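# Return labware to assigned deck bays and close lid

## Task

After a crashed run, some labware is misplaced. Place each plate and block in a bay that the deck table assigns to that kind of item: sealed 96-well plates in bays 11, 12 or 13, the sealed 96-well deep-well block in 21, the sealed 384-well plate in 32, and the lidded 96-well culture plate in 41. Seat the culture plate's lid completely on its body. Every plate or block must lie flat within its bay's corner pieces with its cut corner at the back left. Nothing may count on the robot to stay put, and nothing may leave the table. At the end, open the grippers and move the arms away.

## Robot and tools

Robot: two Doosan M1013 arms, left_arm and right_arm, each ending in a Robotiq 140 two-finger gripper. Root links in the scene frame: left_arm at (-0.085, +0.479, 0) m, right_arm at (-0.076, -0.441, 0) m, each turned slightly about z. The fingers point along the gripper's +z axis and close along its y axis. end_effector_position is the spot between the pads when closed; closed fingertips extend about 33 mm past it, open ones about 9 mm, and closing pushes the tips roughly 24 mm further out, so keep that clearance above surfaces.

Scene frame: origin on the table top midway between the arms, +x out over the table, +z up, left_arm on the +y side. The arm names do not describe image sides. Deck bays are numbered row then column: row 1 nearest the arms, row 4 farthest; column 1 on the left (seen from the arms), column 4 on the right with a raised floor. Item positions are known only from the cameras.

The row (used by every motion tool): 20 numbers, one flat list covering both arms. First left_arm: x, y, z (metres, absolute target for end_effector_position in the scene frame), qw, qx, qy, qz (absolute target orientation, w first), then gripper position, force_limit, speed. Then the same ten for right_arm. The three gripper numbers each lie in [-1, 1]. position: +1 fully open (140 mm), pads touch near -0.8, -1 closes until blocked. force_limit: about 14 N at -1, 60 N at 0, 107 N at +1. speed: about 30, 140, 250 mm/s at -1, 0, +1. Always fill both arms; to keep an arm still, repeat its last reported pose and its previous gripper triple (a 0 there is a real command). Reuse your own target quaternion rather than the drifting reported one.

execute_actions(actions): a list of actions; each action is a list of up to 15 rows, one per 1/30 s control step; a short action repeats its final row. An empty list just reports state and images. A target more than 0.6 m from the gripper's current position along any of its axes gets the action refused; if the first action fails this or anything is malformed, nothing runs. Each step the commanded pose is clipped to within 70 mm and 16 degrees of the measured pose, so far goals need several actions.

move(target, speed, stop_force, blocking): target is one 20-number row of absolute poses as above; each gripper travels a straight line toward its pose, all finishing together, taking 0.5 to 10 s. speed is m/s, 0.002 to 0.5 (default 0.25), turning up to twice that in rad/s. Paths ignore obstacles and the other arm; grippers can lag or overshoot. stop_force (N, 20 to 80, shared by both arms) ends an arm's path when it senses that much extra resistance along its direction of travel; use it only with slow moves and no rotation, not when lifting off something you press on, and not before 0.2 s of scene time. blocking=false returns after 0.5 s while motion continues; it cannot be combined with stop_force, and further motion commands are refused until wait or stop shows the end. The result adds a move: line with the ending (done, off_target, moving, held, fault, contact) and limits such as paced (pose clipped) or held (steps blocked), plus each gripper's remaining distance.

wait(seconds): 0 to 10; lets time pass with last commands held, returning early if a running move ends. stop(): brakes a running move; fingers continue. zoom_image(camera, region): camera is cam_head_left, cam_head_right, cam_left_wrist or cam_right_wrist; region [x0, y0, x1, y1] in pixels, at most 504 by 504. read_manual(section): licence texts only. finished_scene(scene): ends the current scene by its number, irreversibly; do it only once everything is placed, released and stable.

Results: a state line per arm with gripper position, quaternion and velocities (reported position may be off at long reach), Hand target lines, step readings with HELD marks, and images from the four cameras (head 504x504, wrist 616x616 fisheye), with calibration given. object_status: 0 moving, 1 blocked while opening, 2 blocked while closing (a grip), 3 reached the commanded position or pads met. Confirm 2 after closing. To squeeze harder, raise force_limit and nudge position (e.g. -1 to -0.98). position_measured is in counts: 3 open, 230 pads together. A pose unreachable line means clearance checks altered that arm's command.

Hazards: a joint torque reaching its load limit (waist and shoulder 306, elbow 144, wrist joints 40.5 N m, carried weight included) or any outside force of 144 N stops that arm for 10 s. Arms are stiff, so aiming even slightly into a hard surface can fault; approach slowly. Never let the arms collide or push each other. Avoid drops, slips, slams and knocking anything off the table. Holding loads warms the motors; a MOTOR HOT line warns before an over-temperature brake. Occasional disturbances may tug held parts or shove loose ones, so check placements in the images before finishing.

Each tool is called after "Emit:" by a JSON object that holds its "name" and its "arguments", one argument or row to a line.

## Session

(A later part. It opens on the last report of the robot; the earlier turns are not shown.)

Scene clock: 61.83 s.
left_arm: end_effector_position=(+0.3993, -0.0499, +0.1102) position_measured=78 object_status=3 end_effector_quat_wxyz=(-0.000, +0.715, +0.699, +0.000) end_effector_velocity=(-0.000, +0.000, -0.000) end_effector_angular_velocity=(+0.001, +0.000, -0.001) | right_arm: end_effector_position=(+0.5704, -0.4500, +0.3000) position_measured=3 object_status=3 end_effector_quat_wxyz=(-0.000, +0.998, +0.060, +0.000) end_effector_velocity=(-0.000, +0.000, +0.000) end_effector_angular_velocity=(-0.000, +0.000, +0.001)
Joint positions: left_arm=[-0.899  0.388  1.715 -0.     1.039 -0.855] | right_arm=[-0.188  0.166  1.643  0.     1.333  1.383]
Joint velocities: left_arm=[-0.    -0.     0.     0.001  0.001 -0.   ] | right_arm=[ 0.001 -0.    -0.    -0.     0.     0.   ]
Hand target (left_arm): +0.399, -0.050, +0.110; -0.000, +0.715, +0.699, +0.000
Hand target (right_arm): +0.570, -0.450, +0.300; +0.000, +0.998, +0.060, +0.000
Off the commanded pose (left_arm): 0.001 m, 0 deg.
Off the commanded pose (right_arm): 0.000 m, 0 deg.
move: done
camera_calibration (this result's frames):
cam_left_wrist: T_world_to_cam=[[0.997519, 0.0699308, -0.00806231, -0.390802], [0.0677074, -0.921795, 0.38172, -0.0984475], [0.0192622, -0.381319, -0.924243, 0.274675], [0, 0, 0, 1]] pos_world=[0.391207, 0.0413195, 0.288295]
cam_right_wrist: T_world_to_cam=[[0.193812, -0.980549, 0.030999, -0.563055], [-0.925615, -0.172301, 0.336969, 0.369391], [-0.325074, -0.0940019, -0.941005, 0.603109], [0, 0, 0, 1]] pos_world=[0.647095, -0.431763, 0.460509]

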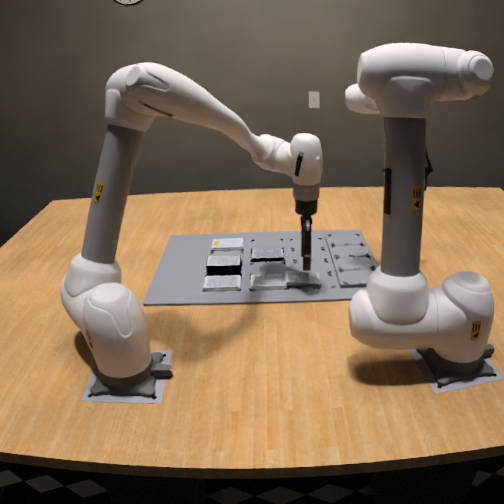

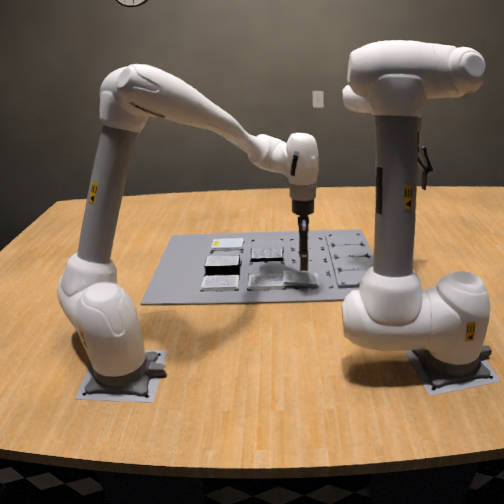

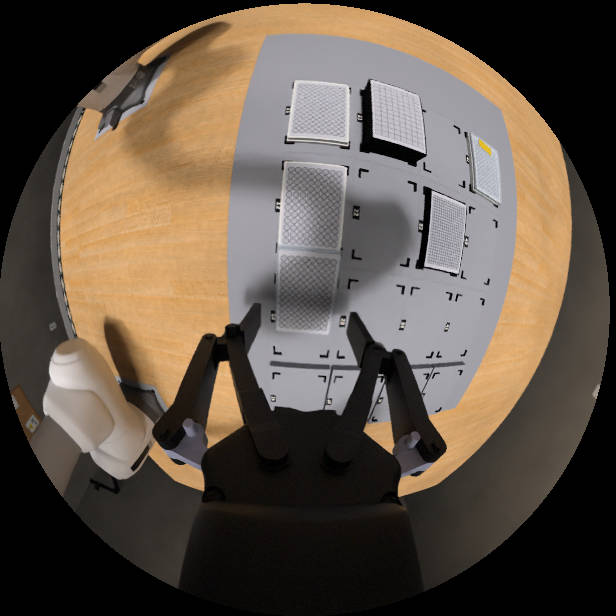

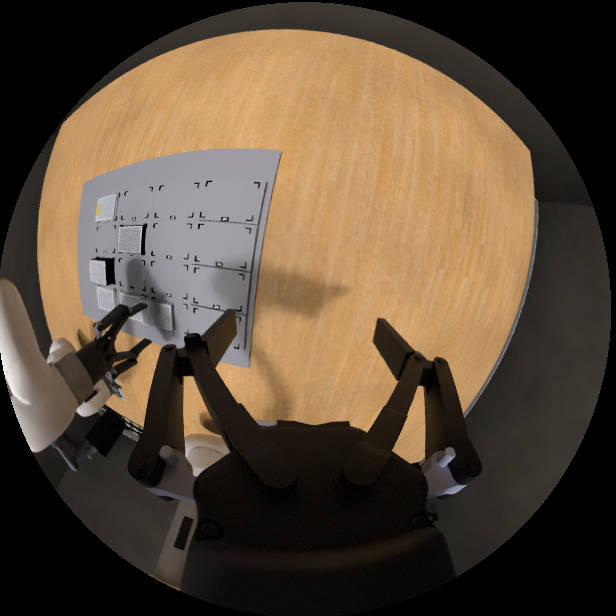

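Emit:
{"name": "move", "arguments": {
  "target": [0.399,-0.045,0.041,0,0.7151,0.699,0,0.4,-0.3,0.5,0.5704,-0.45,0.3,0,0.998,0.06,0,1,0,0],
  "speed": 0.06
}}

Emit:
{"name": "move", "arguments": {
  "target": [0.399,-0.045,0.041,0,0.7151,0.699,0,-1,-0.3,-0.5,0.5704,-0.45,0.3,0,0.998,0.06,0,1,0,0]
}}

Emit:
{"name": "zoom_image", "arguments": {
  "camera": "cam_left_wrist",
  "region": [200,200,420,420]
}}

Emit:
{"name": "zoom_image", "arguments": {
  "camera": "cam_head_left",
  "region": [250,245,350,305]
}}

Scene clock: 63.83 s.
left_arm: end_effector_position=(+0.3990, -0.0449, +0.0409) position_measured=78 object_status=3 end_effector_quat_wxyz=(-0.000, +0.715, +0.699, +0.000) end_effector_velocity=(-0.000, +0.001, -0.000) end_effector_angular_velocity=(+0.001, +0.001, +0.000) | right_arm: end_effector_position=(+0.5704, -0.4500, +0.3000) position_measured=3 object_status=3 end_effector_quat_wxyz=(-0.000, +0.998, +0.060, +0.000) end_effector_velocity=(-0.000, -0.000, -0.000) end_effector_angular_velocity=(+0.000, +0.001, -0.001)
Joint positions: left_arm=[-0.895  0.446  1.776  0.     0.92  -0.851] | right_arm=[-0.188  0.166  1.643  0.     1.333  1.383]
Joint velocities: left_arm=[ 0.    -0.     0.001 -0.     0.001  0.   ] | right_arm=[-0.     0.     0.     0.     0.001  0.   ]
Hand target (left_arm): +0.399, -0.045, +0.041; +0.000, +0.715, +0.699, +0.000
Hand target (right_arm): +0.570, -0.450, +0.300; -0.000, +0.998, +0.060, +0.000
Off the commanded pose (left_arm): 0.000 m, 0 deg.
Off the commanded pose (right_arm): 0.000 m, 0 deg.
move: done
camera_calibration (this result's frames):
cam_left_wrist: T_world_to_cam=[[0.997517, 0.0699858, -0.0078004, -0.39137], [0.0676543, -0.921721, 0.381908, -0.0673381], [0.0195384, -0.381488, -0.924167, 0.212429], [0, 0, 0, 1]] pos_world=[0.390804, 0.0463624, 0.218984]
cam_right_wrist: T_world_to_cam=[[0.193812, -0.980549, 0.0309988, -0.563054], [-0.925615, -0.172302, 0.336969, 0.369391], [-0.325073, -0.0940017, -0.941005, 0.603109], [0, 0, 0, 1]] pos_world=[0.647095, -0.431762, 0.460509]

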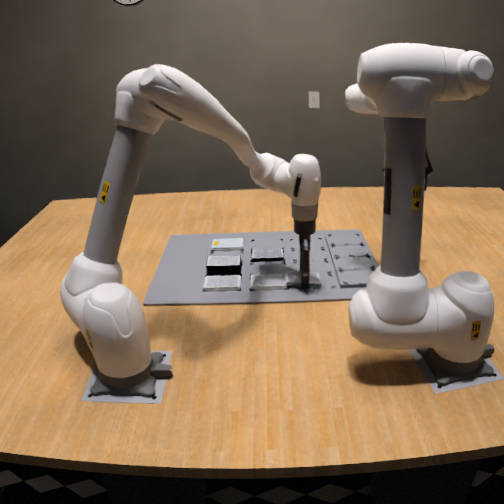

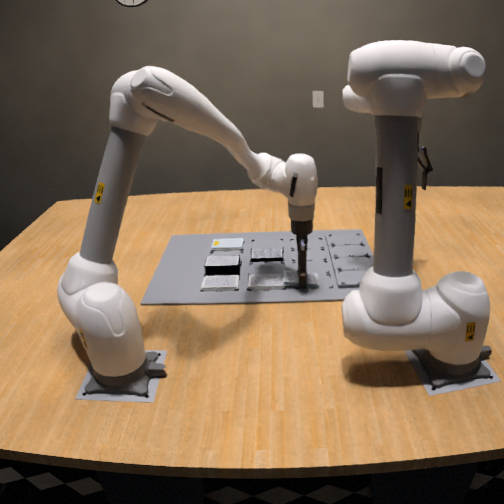

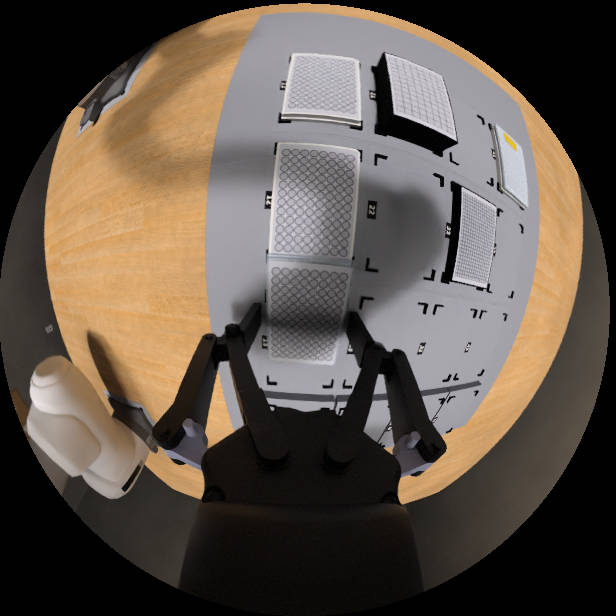

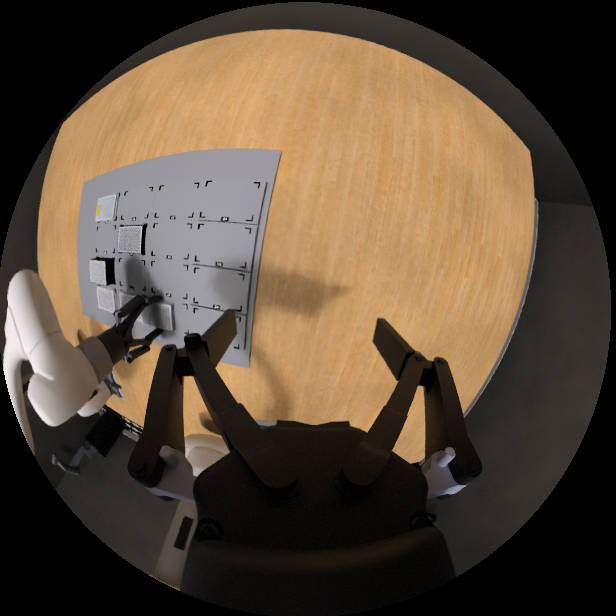

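Scene clock: 64.53 s.
left_arm: end_effector_position=(+0.3990, -0.0450, +0.0410) position_measured=104 object_status=2 end_effector_quat_wxyz=(+0.000, +0.715, +0.699, +0.000) end_effector_velocity=(-0.001, +0.001, -0.001) end_effector_angular_velocity=(+0.002, +0.002, +0.001) | right_arm: end_effector_position=(+0.5704, -0.4500, +0.3000) position_measured=3 object_status=3 end_effector_quat_wxyz=(+0.000, +0.998, +0.060, +0.000) end_effector_velocity=(-0.000, -0.000, -0.000) end_effector_angular_velocity=(-0.000, +0.001, -0.002)
Joint positions: left_arm=[-0.895  0.446  1.775  0.     0.92  -0.851] | right_arm=[-0.188  0.166  1.643  0.     1.333  1.383]
Joint velocities: left_arm=[-0.     0.     0.001 -0.     0.001 -0.001] | right_arm=[-0.     0.    -0.    -0.     0.     0.002]
Hand target (left_arm): +0.399, -0.045, +0.041; +0.000, +0.715, +0.699, +0.000
Hand target (right_arm): +0.570, -0.450, +0.300; -0.000, +0.998, +0.060, +0.000
Off the commanded pose (left_arm): 0.000 m, 0 deg.
Off the commanded pose (right_arm): 0.000 m, 0 deg.
move: done
camera_calibration (this result's frames):
cam_left_wrist: T_world_to_cam=[[0.997527, 0.0698662, -0.00770674, -0.391444], [0.0675056, -0.921682, 0.382028, -0.0673914], [0.0195877, -0.381603, -0.924119, 0.212444], [0, 0, 0, 1]] pos_world=[0.390864, 0.0463047, 0.219053]
cam_right_wrist: T_world_to_cam=[[0.193812, -0.980549, 0.0309992, -0.563055], [-0.925616, -0.172301, 0.336969, 0.369391], [-0.325073, -0.0940021, -0.941005, 0.603108], [0, 0, 0, 1]] pos_world=[0.647095, -0.431762, 0.460509]

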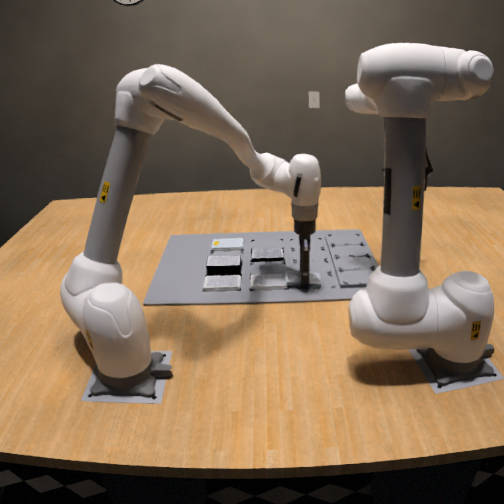

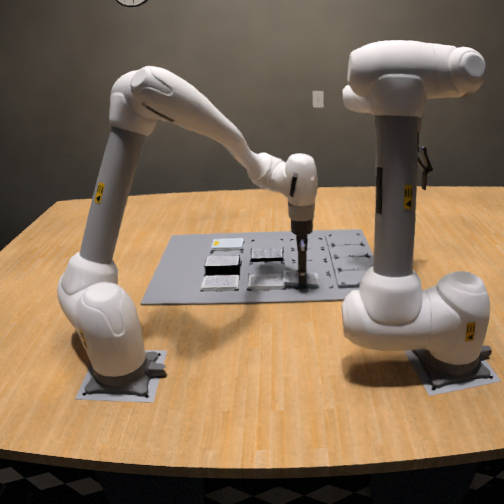

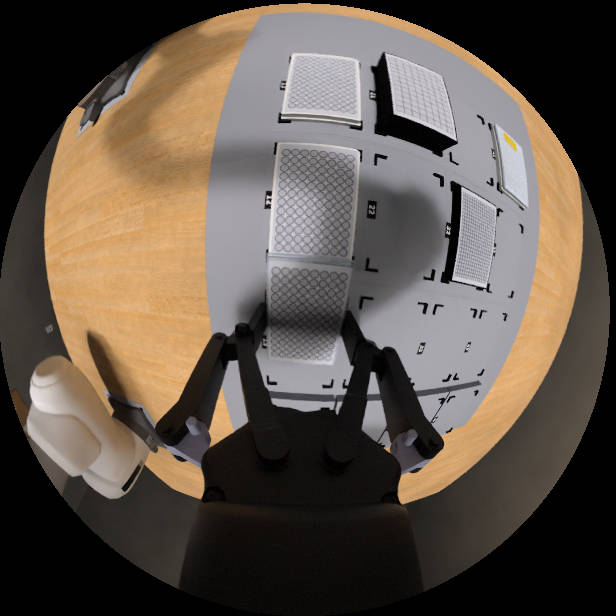

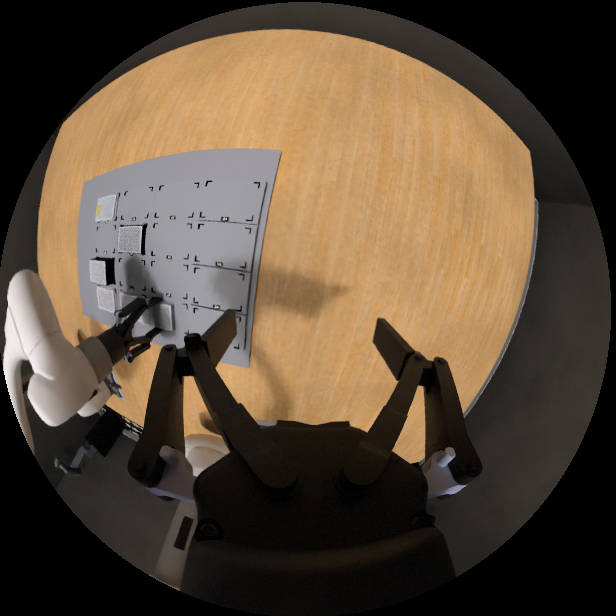

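Region (200, 200, 420, 420) of cam_left_wrist's 616x616 image, scaled by 2.291, with more detail than that image has.

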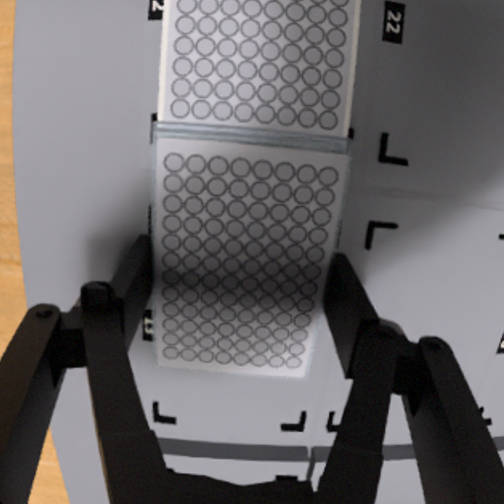

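Region (250, 245, 350, 305) of cam_head_left's 504x504 image, scaled by 5.040, with more detail than that image has; it fills the top 302 rows of this view, and the rest is white.

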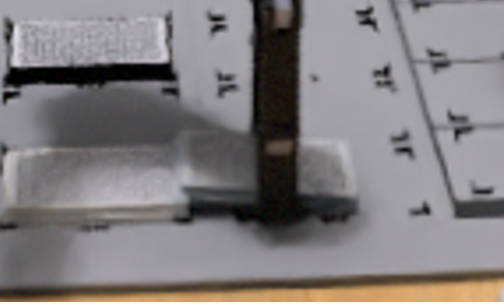

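Emit:
{"name": "move", "arguments": {
  "target": [0.398,-0.075,0.0418,0,0.7151,0.699,0,-1,-0.3,-0.5,0.5704,-0.45,0.3,0,0.998,0.06,0,1,0,0],
  "speed": 0.02,
  "stop_force": 25
}}

Emit:
{"name": "zoom_image", "arguments": {
  "camera": "cam_left_wrist",
  "region": [230,230,390,400]
}}

Emit:
{"name": "zoom_image", "arguments": {
  "camera": "cam_head_left",
  "region": [250,245,350,305]
}}

Scene clock: 66.57 s.
left_arm: end_effector_position=(+0.3979, -0.0750, +0.0418) position_measured=104 object_status=2 end_effector_quat_wxyz=(-0.000, +0.715, +0.699, -0.000) end_effector_velocity=(+0.001, -0.001, +0.000) end_effector_angular_velocity=(-0.001, -0.001, -0.001) | right_arm: end_effector_position=(+0.5704, -0.4500, +0.3000) position_measured=3 object_status=3 end_effector_quat_wxyz=(-0.000, +0.998, +0.060, +0.000) end_effector_velocity=(+0.000, -0.000, -0.000) end_effector_angular_velocity=(+0.000, +0.000, -0.000)
Joint positions: left_arm=[-0.922  0.473  1.729 -0.     0.939 -0.878] | right_arm=[-0.188  0.166  1.643  0.     1.333  1.383]
Joint velocities: left_arm=[-0.    -0.    -0.001  0.    -0.001  0.001] | right_arm=[-0.001  0.    -0.     0.    -0.    -0.   ]
Hand target (left_arm): +0.398, -0.075, +0.042; -0.000, +0.715, +0.699, -0.000
Hand target (right_arm): +0.570, -0.450, +0.300; -0.000, +0.998, +0.060, +0.000
Off the commanded pose (left_arm): 0.000 m, 0 deg.
Off the commanded pose (right_arm): 0.000 m, 0 deg.
move: done
camera_calibration (this result's frames):
cam_left_wrist: T_world_to_cam=[[0.997525, 0.0698757, -0.00782006, -0.388233], [0.0675583, -0.921692, 0.381996, -0.0952891], [0.0194845, -0.381578, -0.924131, 0.201772], [0, 0, 0, 1]] pos_world=[0.389778, 0.0162927, 0.219828]
cam_right_wrist: T_world_to_cam=[[0.193813, -0.980549, 0.0309991, -0.563055], [-0.925615, -0.172302, 0.336969, 0.369391], [-0.325074, -0.0940021, -0.941005, 0.603108], [0, 0, 0, 1]] pos_world=[0.647095, -0.431762, 0.460509]

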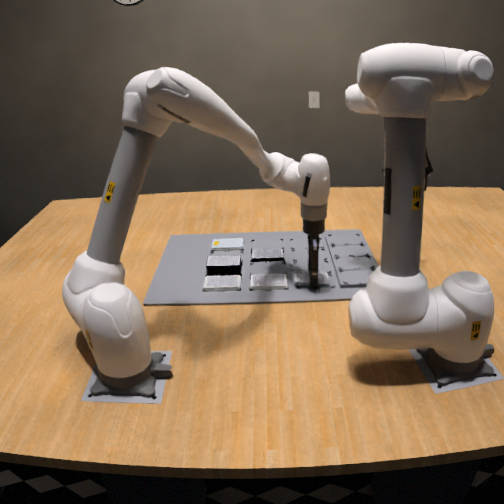

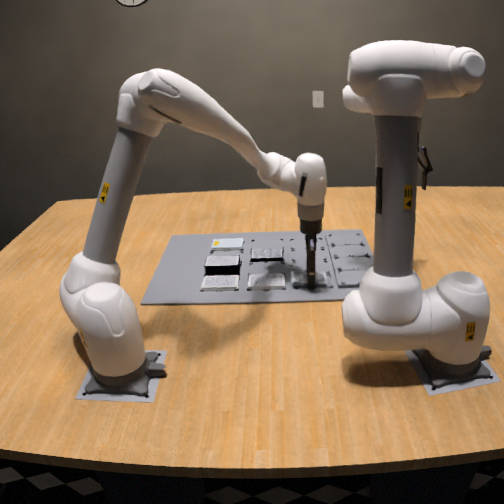

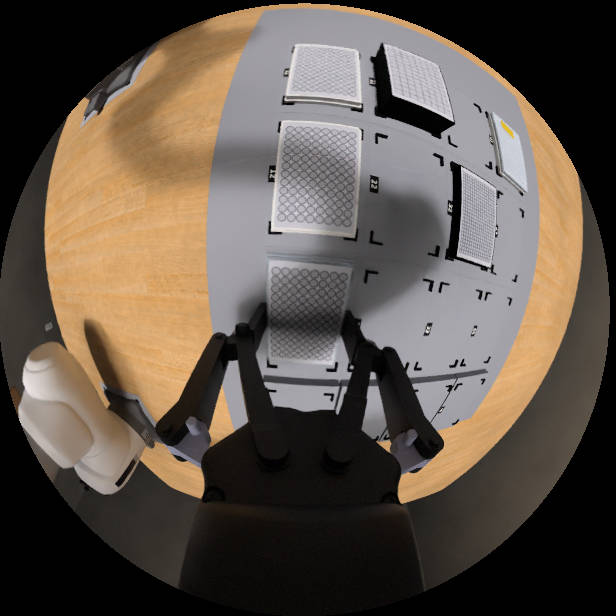

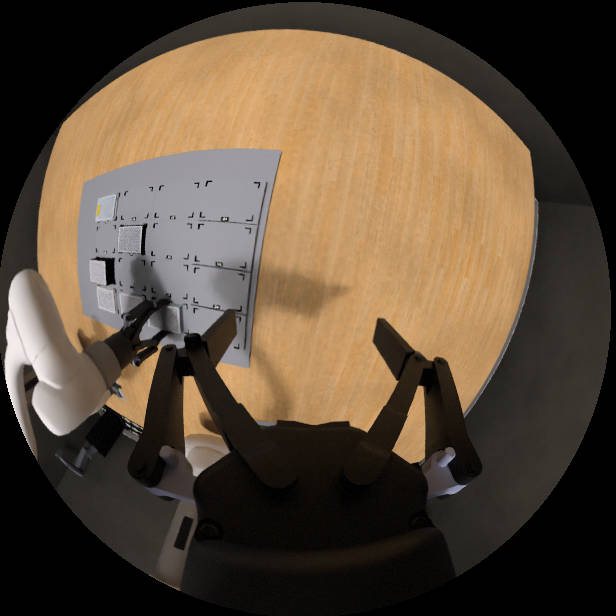

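Region (230, 230, 390, 400) of cam_left_wrist's 616x616 image, scaled by 2.965, with more detail than that image has; it fills the left 474 columns of this view, and the rest is white.

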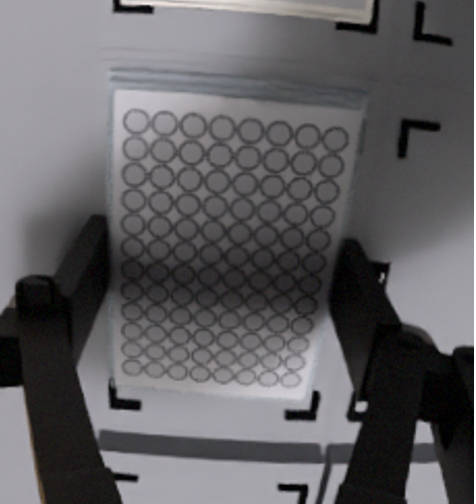

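Region (250, 245, 350, 305) of cam_head_left's 504x504 image, scaled by 5.040, with more detail than that image has; it fills the top 302 rows of this view, and the rest is white.

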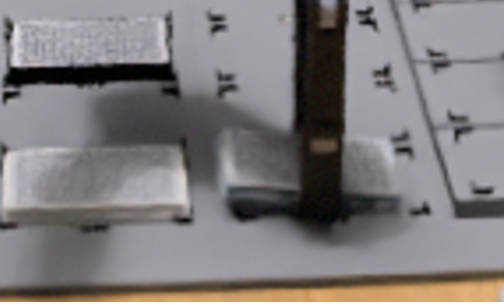

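Emit:
{"name": "execute_actions", "arguments": {
  "actions": []
}}

Scene clock: 67.10 s.
left_arm: end_effector_position=(+0.3979, -0.0750, +0.0418) position_measured=104 object_status=2 end_effector_quat_wxyz=(-0.000, +0.715, +0.699, -0.000) end_effector_velocity=(+0.000, -0.001, -0.000) end_effector_angular_velocity=(-0.000, -0.001, -0.001) | right_arm: end_effector_position=(+0.5704, -0.4500, +0.3000) position_measured=3 object_status=3 end_effector_quat_wxyz=(-0.000, +0.998, +0.060, +0.000) end_effector_velocity=(-0.000, -0.000, -0.000) end_effector_angular_velocity=(+0.000, +0.001, +0.001)
Joint positions: left_arm=[-0.922  0.473  1.729 -0.     0.939 -0.878] | right_arm=[-0.188  0.166  1.643  0.     1.333  1.383]
Joint velocities: left_arm=[-0.001  0.001 -0.001  0.    -0.001 -0.   ] | right_arm=[-0.     0.     0.     0.     0.001 -0.001]
Hand target (left_arm): +0.398, -0.075, +0.042; -0.000, +0.715, +0.699, -0.000
Hand target (right_arm): +0.570, -0.450, +0.300; -0.000, +0.998, +0.060, +0.000
Off the commanded pose (left_arm): 0.000 m, 0 deg.
Off the commanded pose (right_arm): 0.000 m, 0 deg.
camera_calibration (this result's frames):
cam_left_wrist: T_world_to_cam=[[0.997525, 0.0698778, -0.0078151, -0.388237], [0.0675582, -0.921689, 0.382002, -0.095295], [0.0194904, -0.381585, -0.924128, 0.201771], [0, 0, 0, 1]] pos_world=[0.389781, 0.0162894, 0.219831]
cam_right_wrist: T_world_to_cam=[[0.193812, -0.980549, 0.030999, -0.563054], [-0.925615, -0.172302, 0.336969, 0.369391], [-0.325073, -0.0940019, -0.941005, 0.603109], [0, 0, 0, 1]] pos_world=[0.647095, -0.431762, 0.460509]

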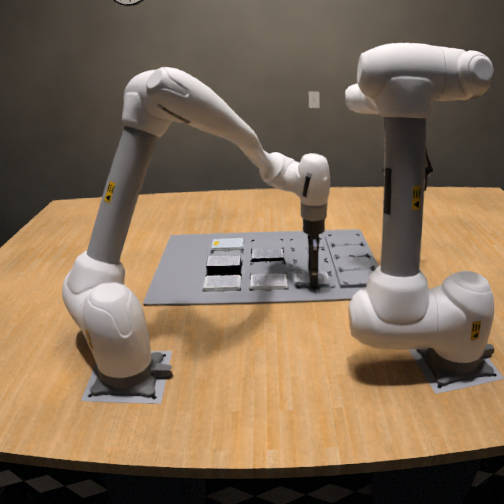

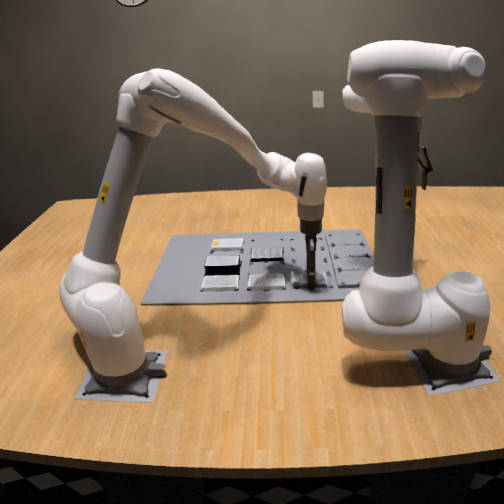

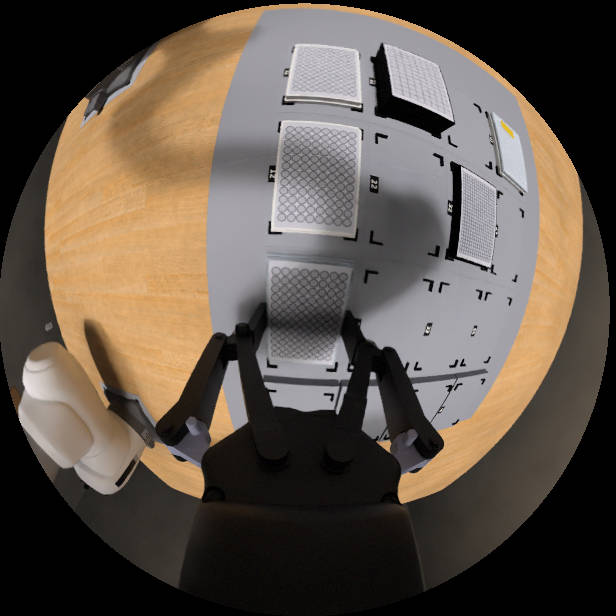

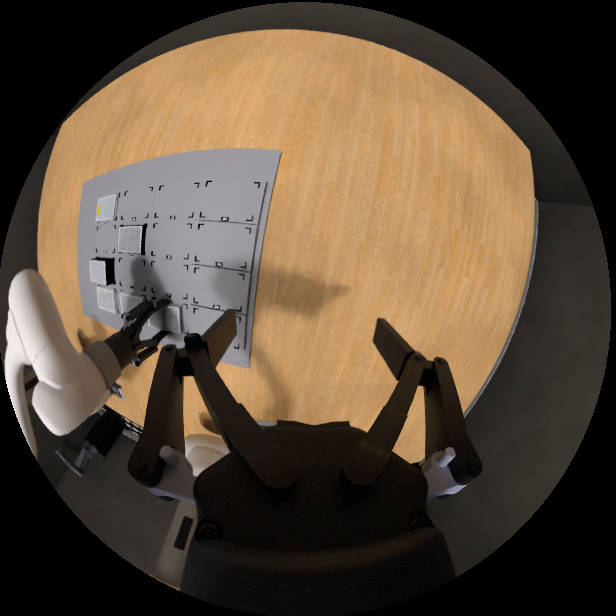

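Emit:
{"name": "move", "arguments": {
  "target": [0.398,-0.092,0.0418,0,0.7151,0.699,0,-1,-0.3,-0.5,0.5704,-0.45,0.3,0,0.998,0.06,0,1,0,0],
  "speed": 0.005,
  "stop_force": 20
}}

Emit:
{"name": "zoom_image", "arguments": {
  "camera": "cam_left_wrist",
  "region": [200,180,420,420]
}}

Scene clock: 71.07 s.
left_arm: end_effector_position=(+0.3979, -0.0916, +0.0417) position_measured=104 object_status=2 end_effector_quat_wxyz=(-0.000, +0.715, +0.699, +0.000) end_effector_velocity=(-0.001, +0.002, -0.001) end_effector_angular_velocity=(+0.000, +0.001, +0.001) | right_arm: end_effector_position=(+0.5704, -0.4500, +0.3000) position_measured=3 object_status=3 end_effector_quat_wxyz=(-0.000, +0.998, +0.060, +0.000) end_effector_velocity=(+0.000, -0.000, -0.000) end_effector_angular_velocity=(+0.000, -0.000, +0.001)
Joint positions: left_arm=[-0.936  0.49   1.702 -0.     0.95  -0.893] | right_arm=[-0.188  0.166  1.643  0.     1.333  1.383]
Joint velocities: left_arm=[ 0.001 -0.001  0.004 -0.001 -0.002  0.   ] | right_arm=[-0.     0.     0.     0.    -0.    -0.001]
Hand target (left_arm): +0.398, -0.091, +0.042; -0.000, +0.715, +0.699, +0.000
Hand target (right_arm): +0.570, -0.450, +0.300; -0.000, +0.998, +0.060, +0.000
Off the commanded pose (left_arm): 0.000 m, 0 deg.
Off the commanded pose (right_arm): 0.000 m, 0 deg.
move: contact (left_arm)
camera_calibration (this result's frames):
cam_left_wrist: T_world_to_cam=[[0.997507, 0.0701132, -0.00805153, -0.386955], [0.0678729, -0.921803, 0.381671, -0.11065], [0.0193383, -0.381266, -0.924263, 0.195455], [0, 0, 0, 1]] pos_world=[0.389721, -0.00034654, 0.219768]
cam_right_wrist: T_world_to_cam=[[0.193813, -0.980549, 0.0309991, -0.563055], [-0.925615, -0.172302, 0.336969, 0.369391], [-0.325073, -0.0940021, -0.941005, 0.603108], [0, 0, 0, 1]] pos_world=[0.647095, -0.431762, 0.460509]

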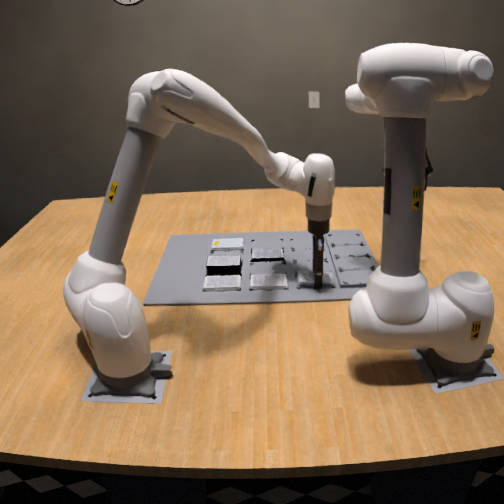

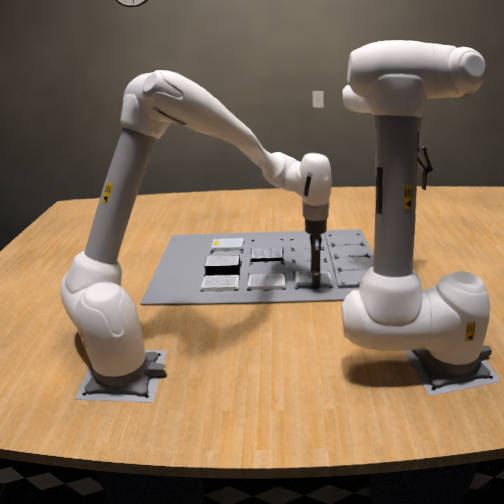

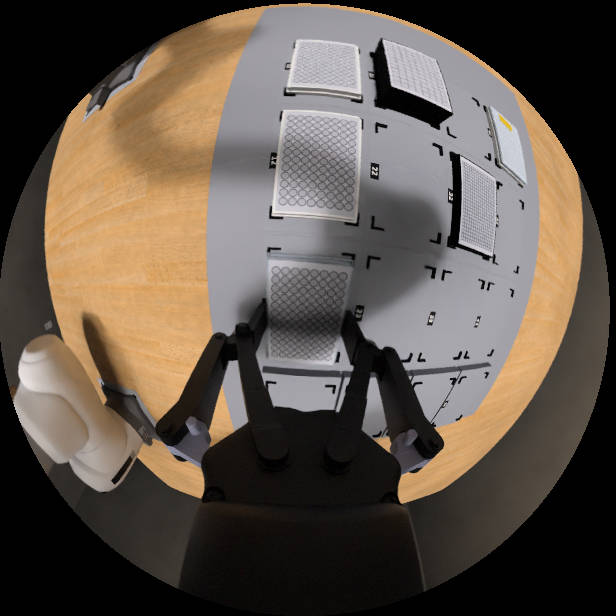

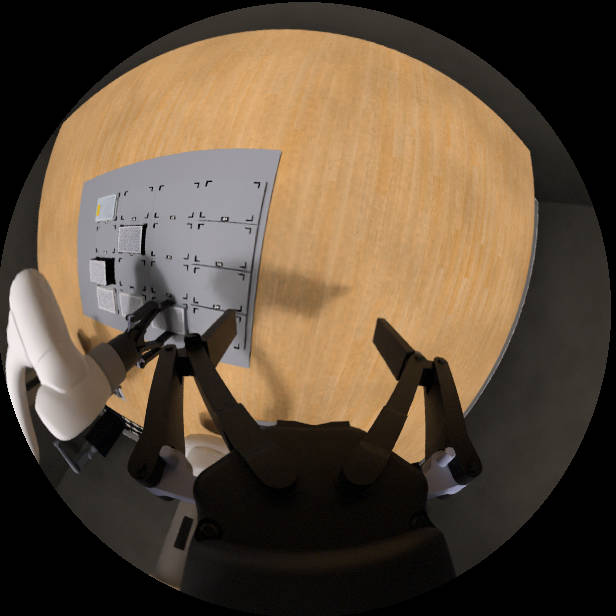

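Region (200, 180, 420, 420) of cam_left_wrist's 616x616 image, scaled by 2.100, with more detail than that image has; it fills the left 462 columns of this view, and the rest is white.

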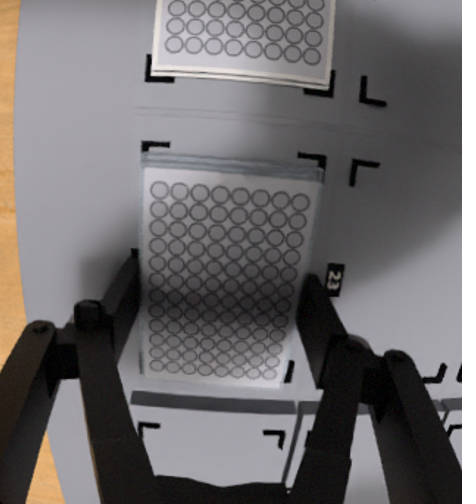

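Emit:
{"name": "move", "arguments": {
  "target": [0.398,-0.0905,0.0355,0.0418,0.7139,0.6978,-0.0408,-1,-0.3,-0.5,0.5704,-0.45,0.3,0,0.998,0.06,0,1,0,0],
  "speed": 0.02
}}

Emit:
{"name": "zoom_image", "arguments": {
  "camera": "cam_left_wrist",
  "region": [200,180,420,420]
}}

Emit:
{"name": "zoom_image", "arguments": {
  "camera": "cam_head_left",
  "region": [240,230,380,310]
}}

Scene clock: 75.67 s.
left_arm: end_effector_position=(+0.3981, -0.0906, +0.0358) position_measured=104 object_status=2 end_effector_quat_wxyz=(+0.042, +0.714, +0.698, -0.041) end_effector_velocity=(+0.000, +0.001, +0.001) end_effector_angular_velocity=(-0.000, -0.001, +0.001) | right_arm: end_effector_position=(+0.5704, -0.4500, +0.3000) position_measured=3 object_status=3 end_effector_quat_wxyz=(-0.000, +0.998, +0.060, +0.000) end_effector_velocity=(+0.000, +0.000, -0.000) end_effector_angular_velocity=(-0.000, -0.000, +0.001)
Joint positions: left_arm=[-0.902  0.459  1.771 -0.101  0.823 -0.793] | right_arm=[-0.188  0.166  1.643  0.     1.333  1.383]
Joint velocities: left_arm=[ 0.    -0.002  0.001  0.001 -0.    -0.001] | right_arm=[ 0.     0.     0.    -0.    -0.    -0.001]
Hand target (left_arm): +0.398, -0.090, +0.036; +0.042, +0.714, +0.698, -0.041
Hand target (right_arm): +0.570, -0.450, +0.300; -0.000, +0.998, +0.060, +0.000
Off the commanded pose (left_arm): 0.000 m, 0 deg.
Off the commanded pose (right_arm): 0.000 m, 0 deg.
move: done
camera_calibration (this result's frames):
cam_left_wrist: T_world_to_cam=[[0.997529, 0.0684891, -0.0156358, -0.387182], [0.0674152, -0.870647, 0.487267, -0.106526], [0.0197593, -0.487118, -0.873113, 0.178828], [0, 0, 0, 1]] pos_world=[0.389873, 0.0208812, 0.20199]
cam_right_wrist: T_world_to_cam=[[0.193813, -0.980549, 0.0309989, -0.563055], [-0.925615, -0.172302, 0.336969, 0.369391], [-0.325074, -0.0940019, -0.941005, 0.603109], [0, 0, 0, 1]] pos_world=[0.647095, -0.431762, 0.460509]

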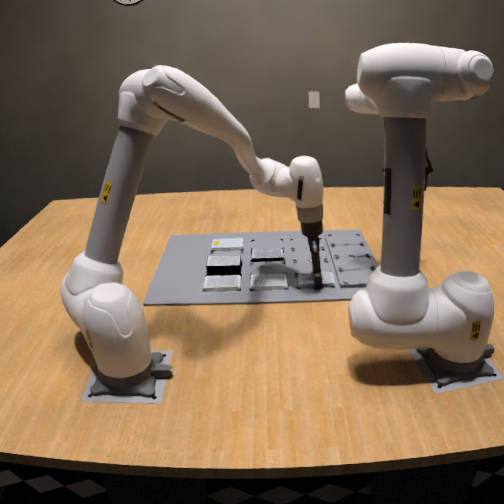

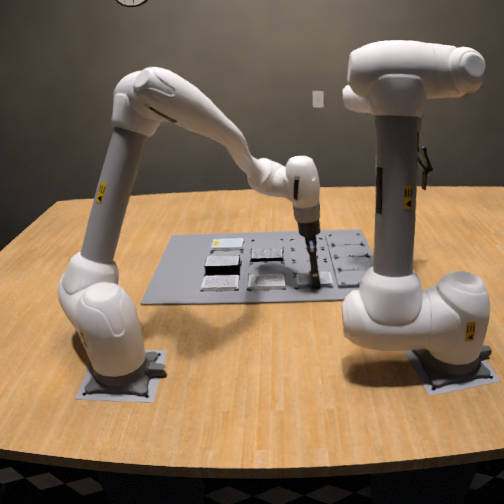

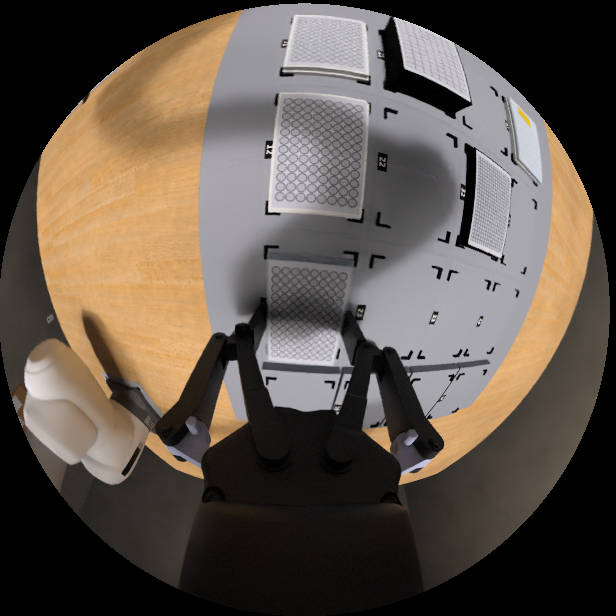

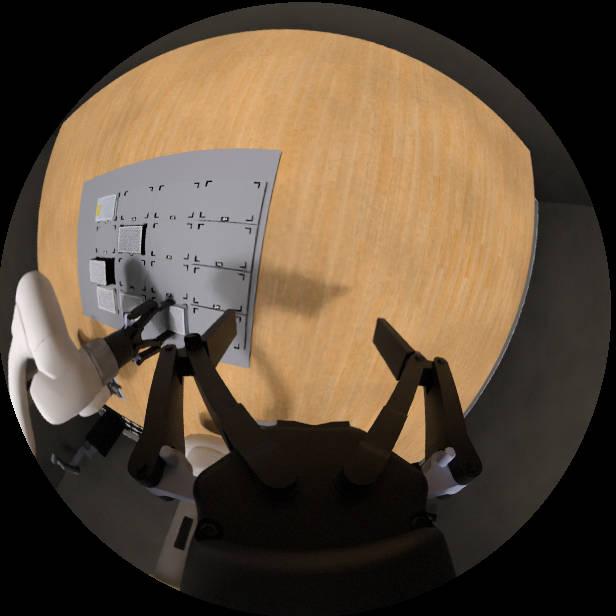

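Region (200, 180, 420, 420) of cam_left_wrist's 616x616 image, scaled by 2.100, with more detail than that image has; it fills the left 462 columns of this view, and the rest is white.

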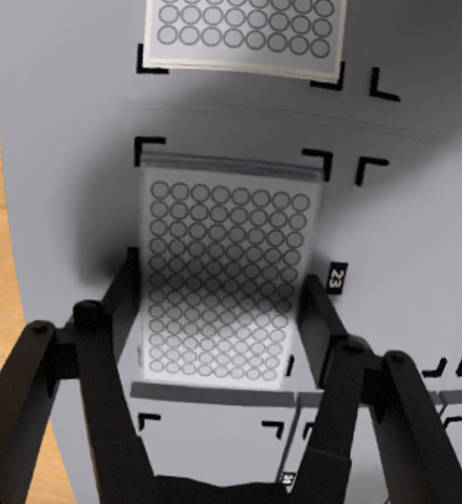

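Region (240, 230, 380, 310) of cam_head_left's 504x504 image, scaled by 3.600, with more detail than that image has; it fills the top 288 rows of this view, and the rest is white.

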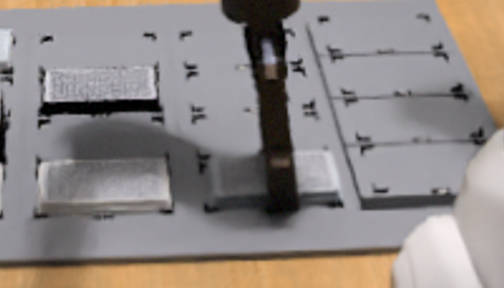

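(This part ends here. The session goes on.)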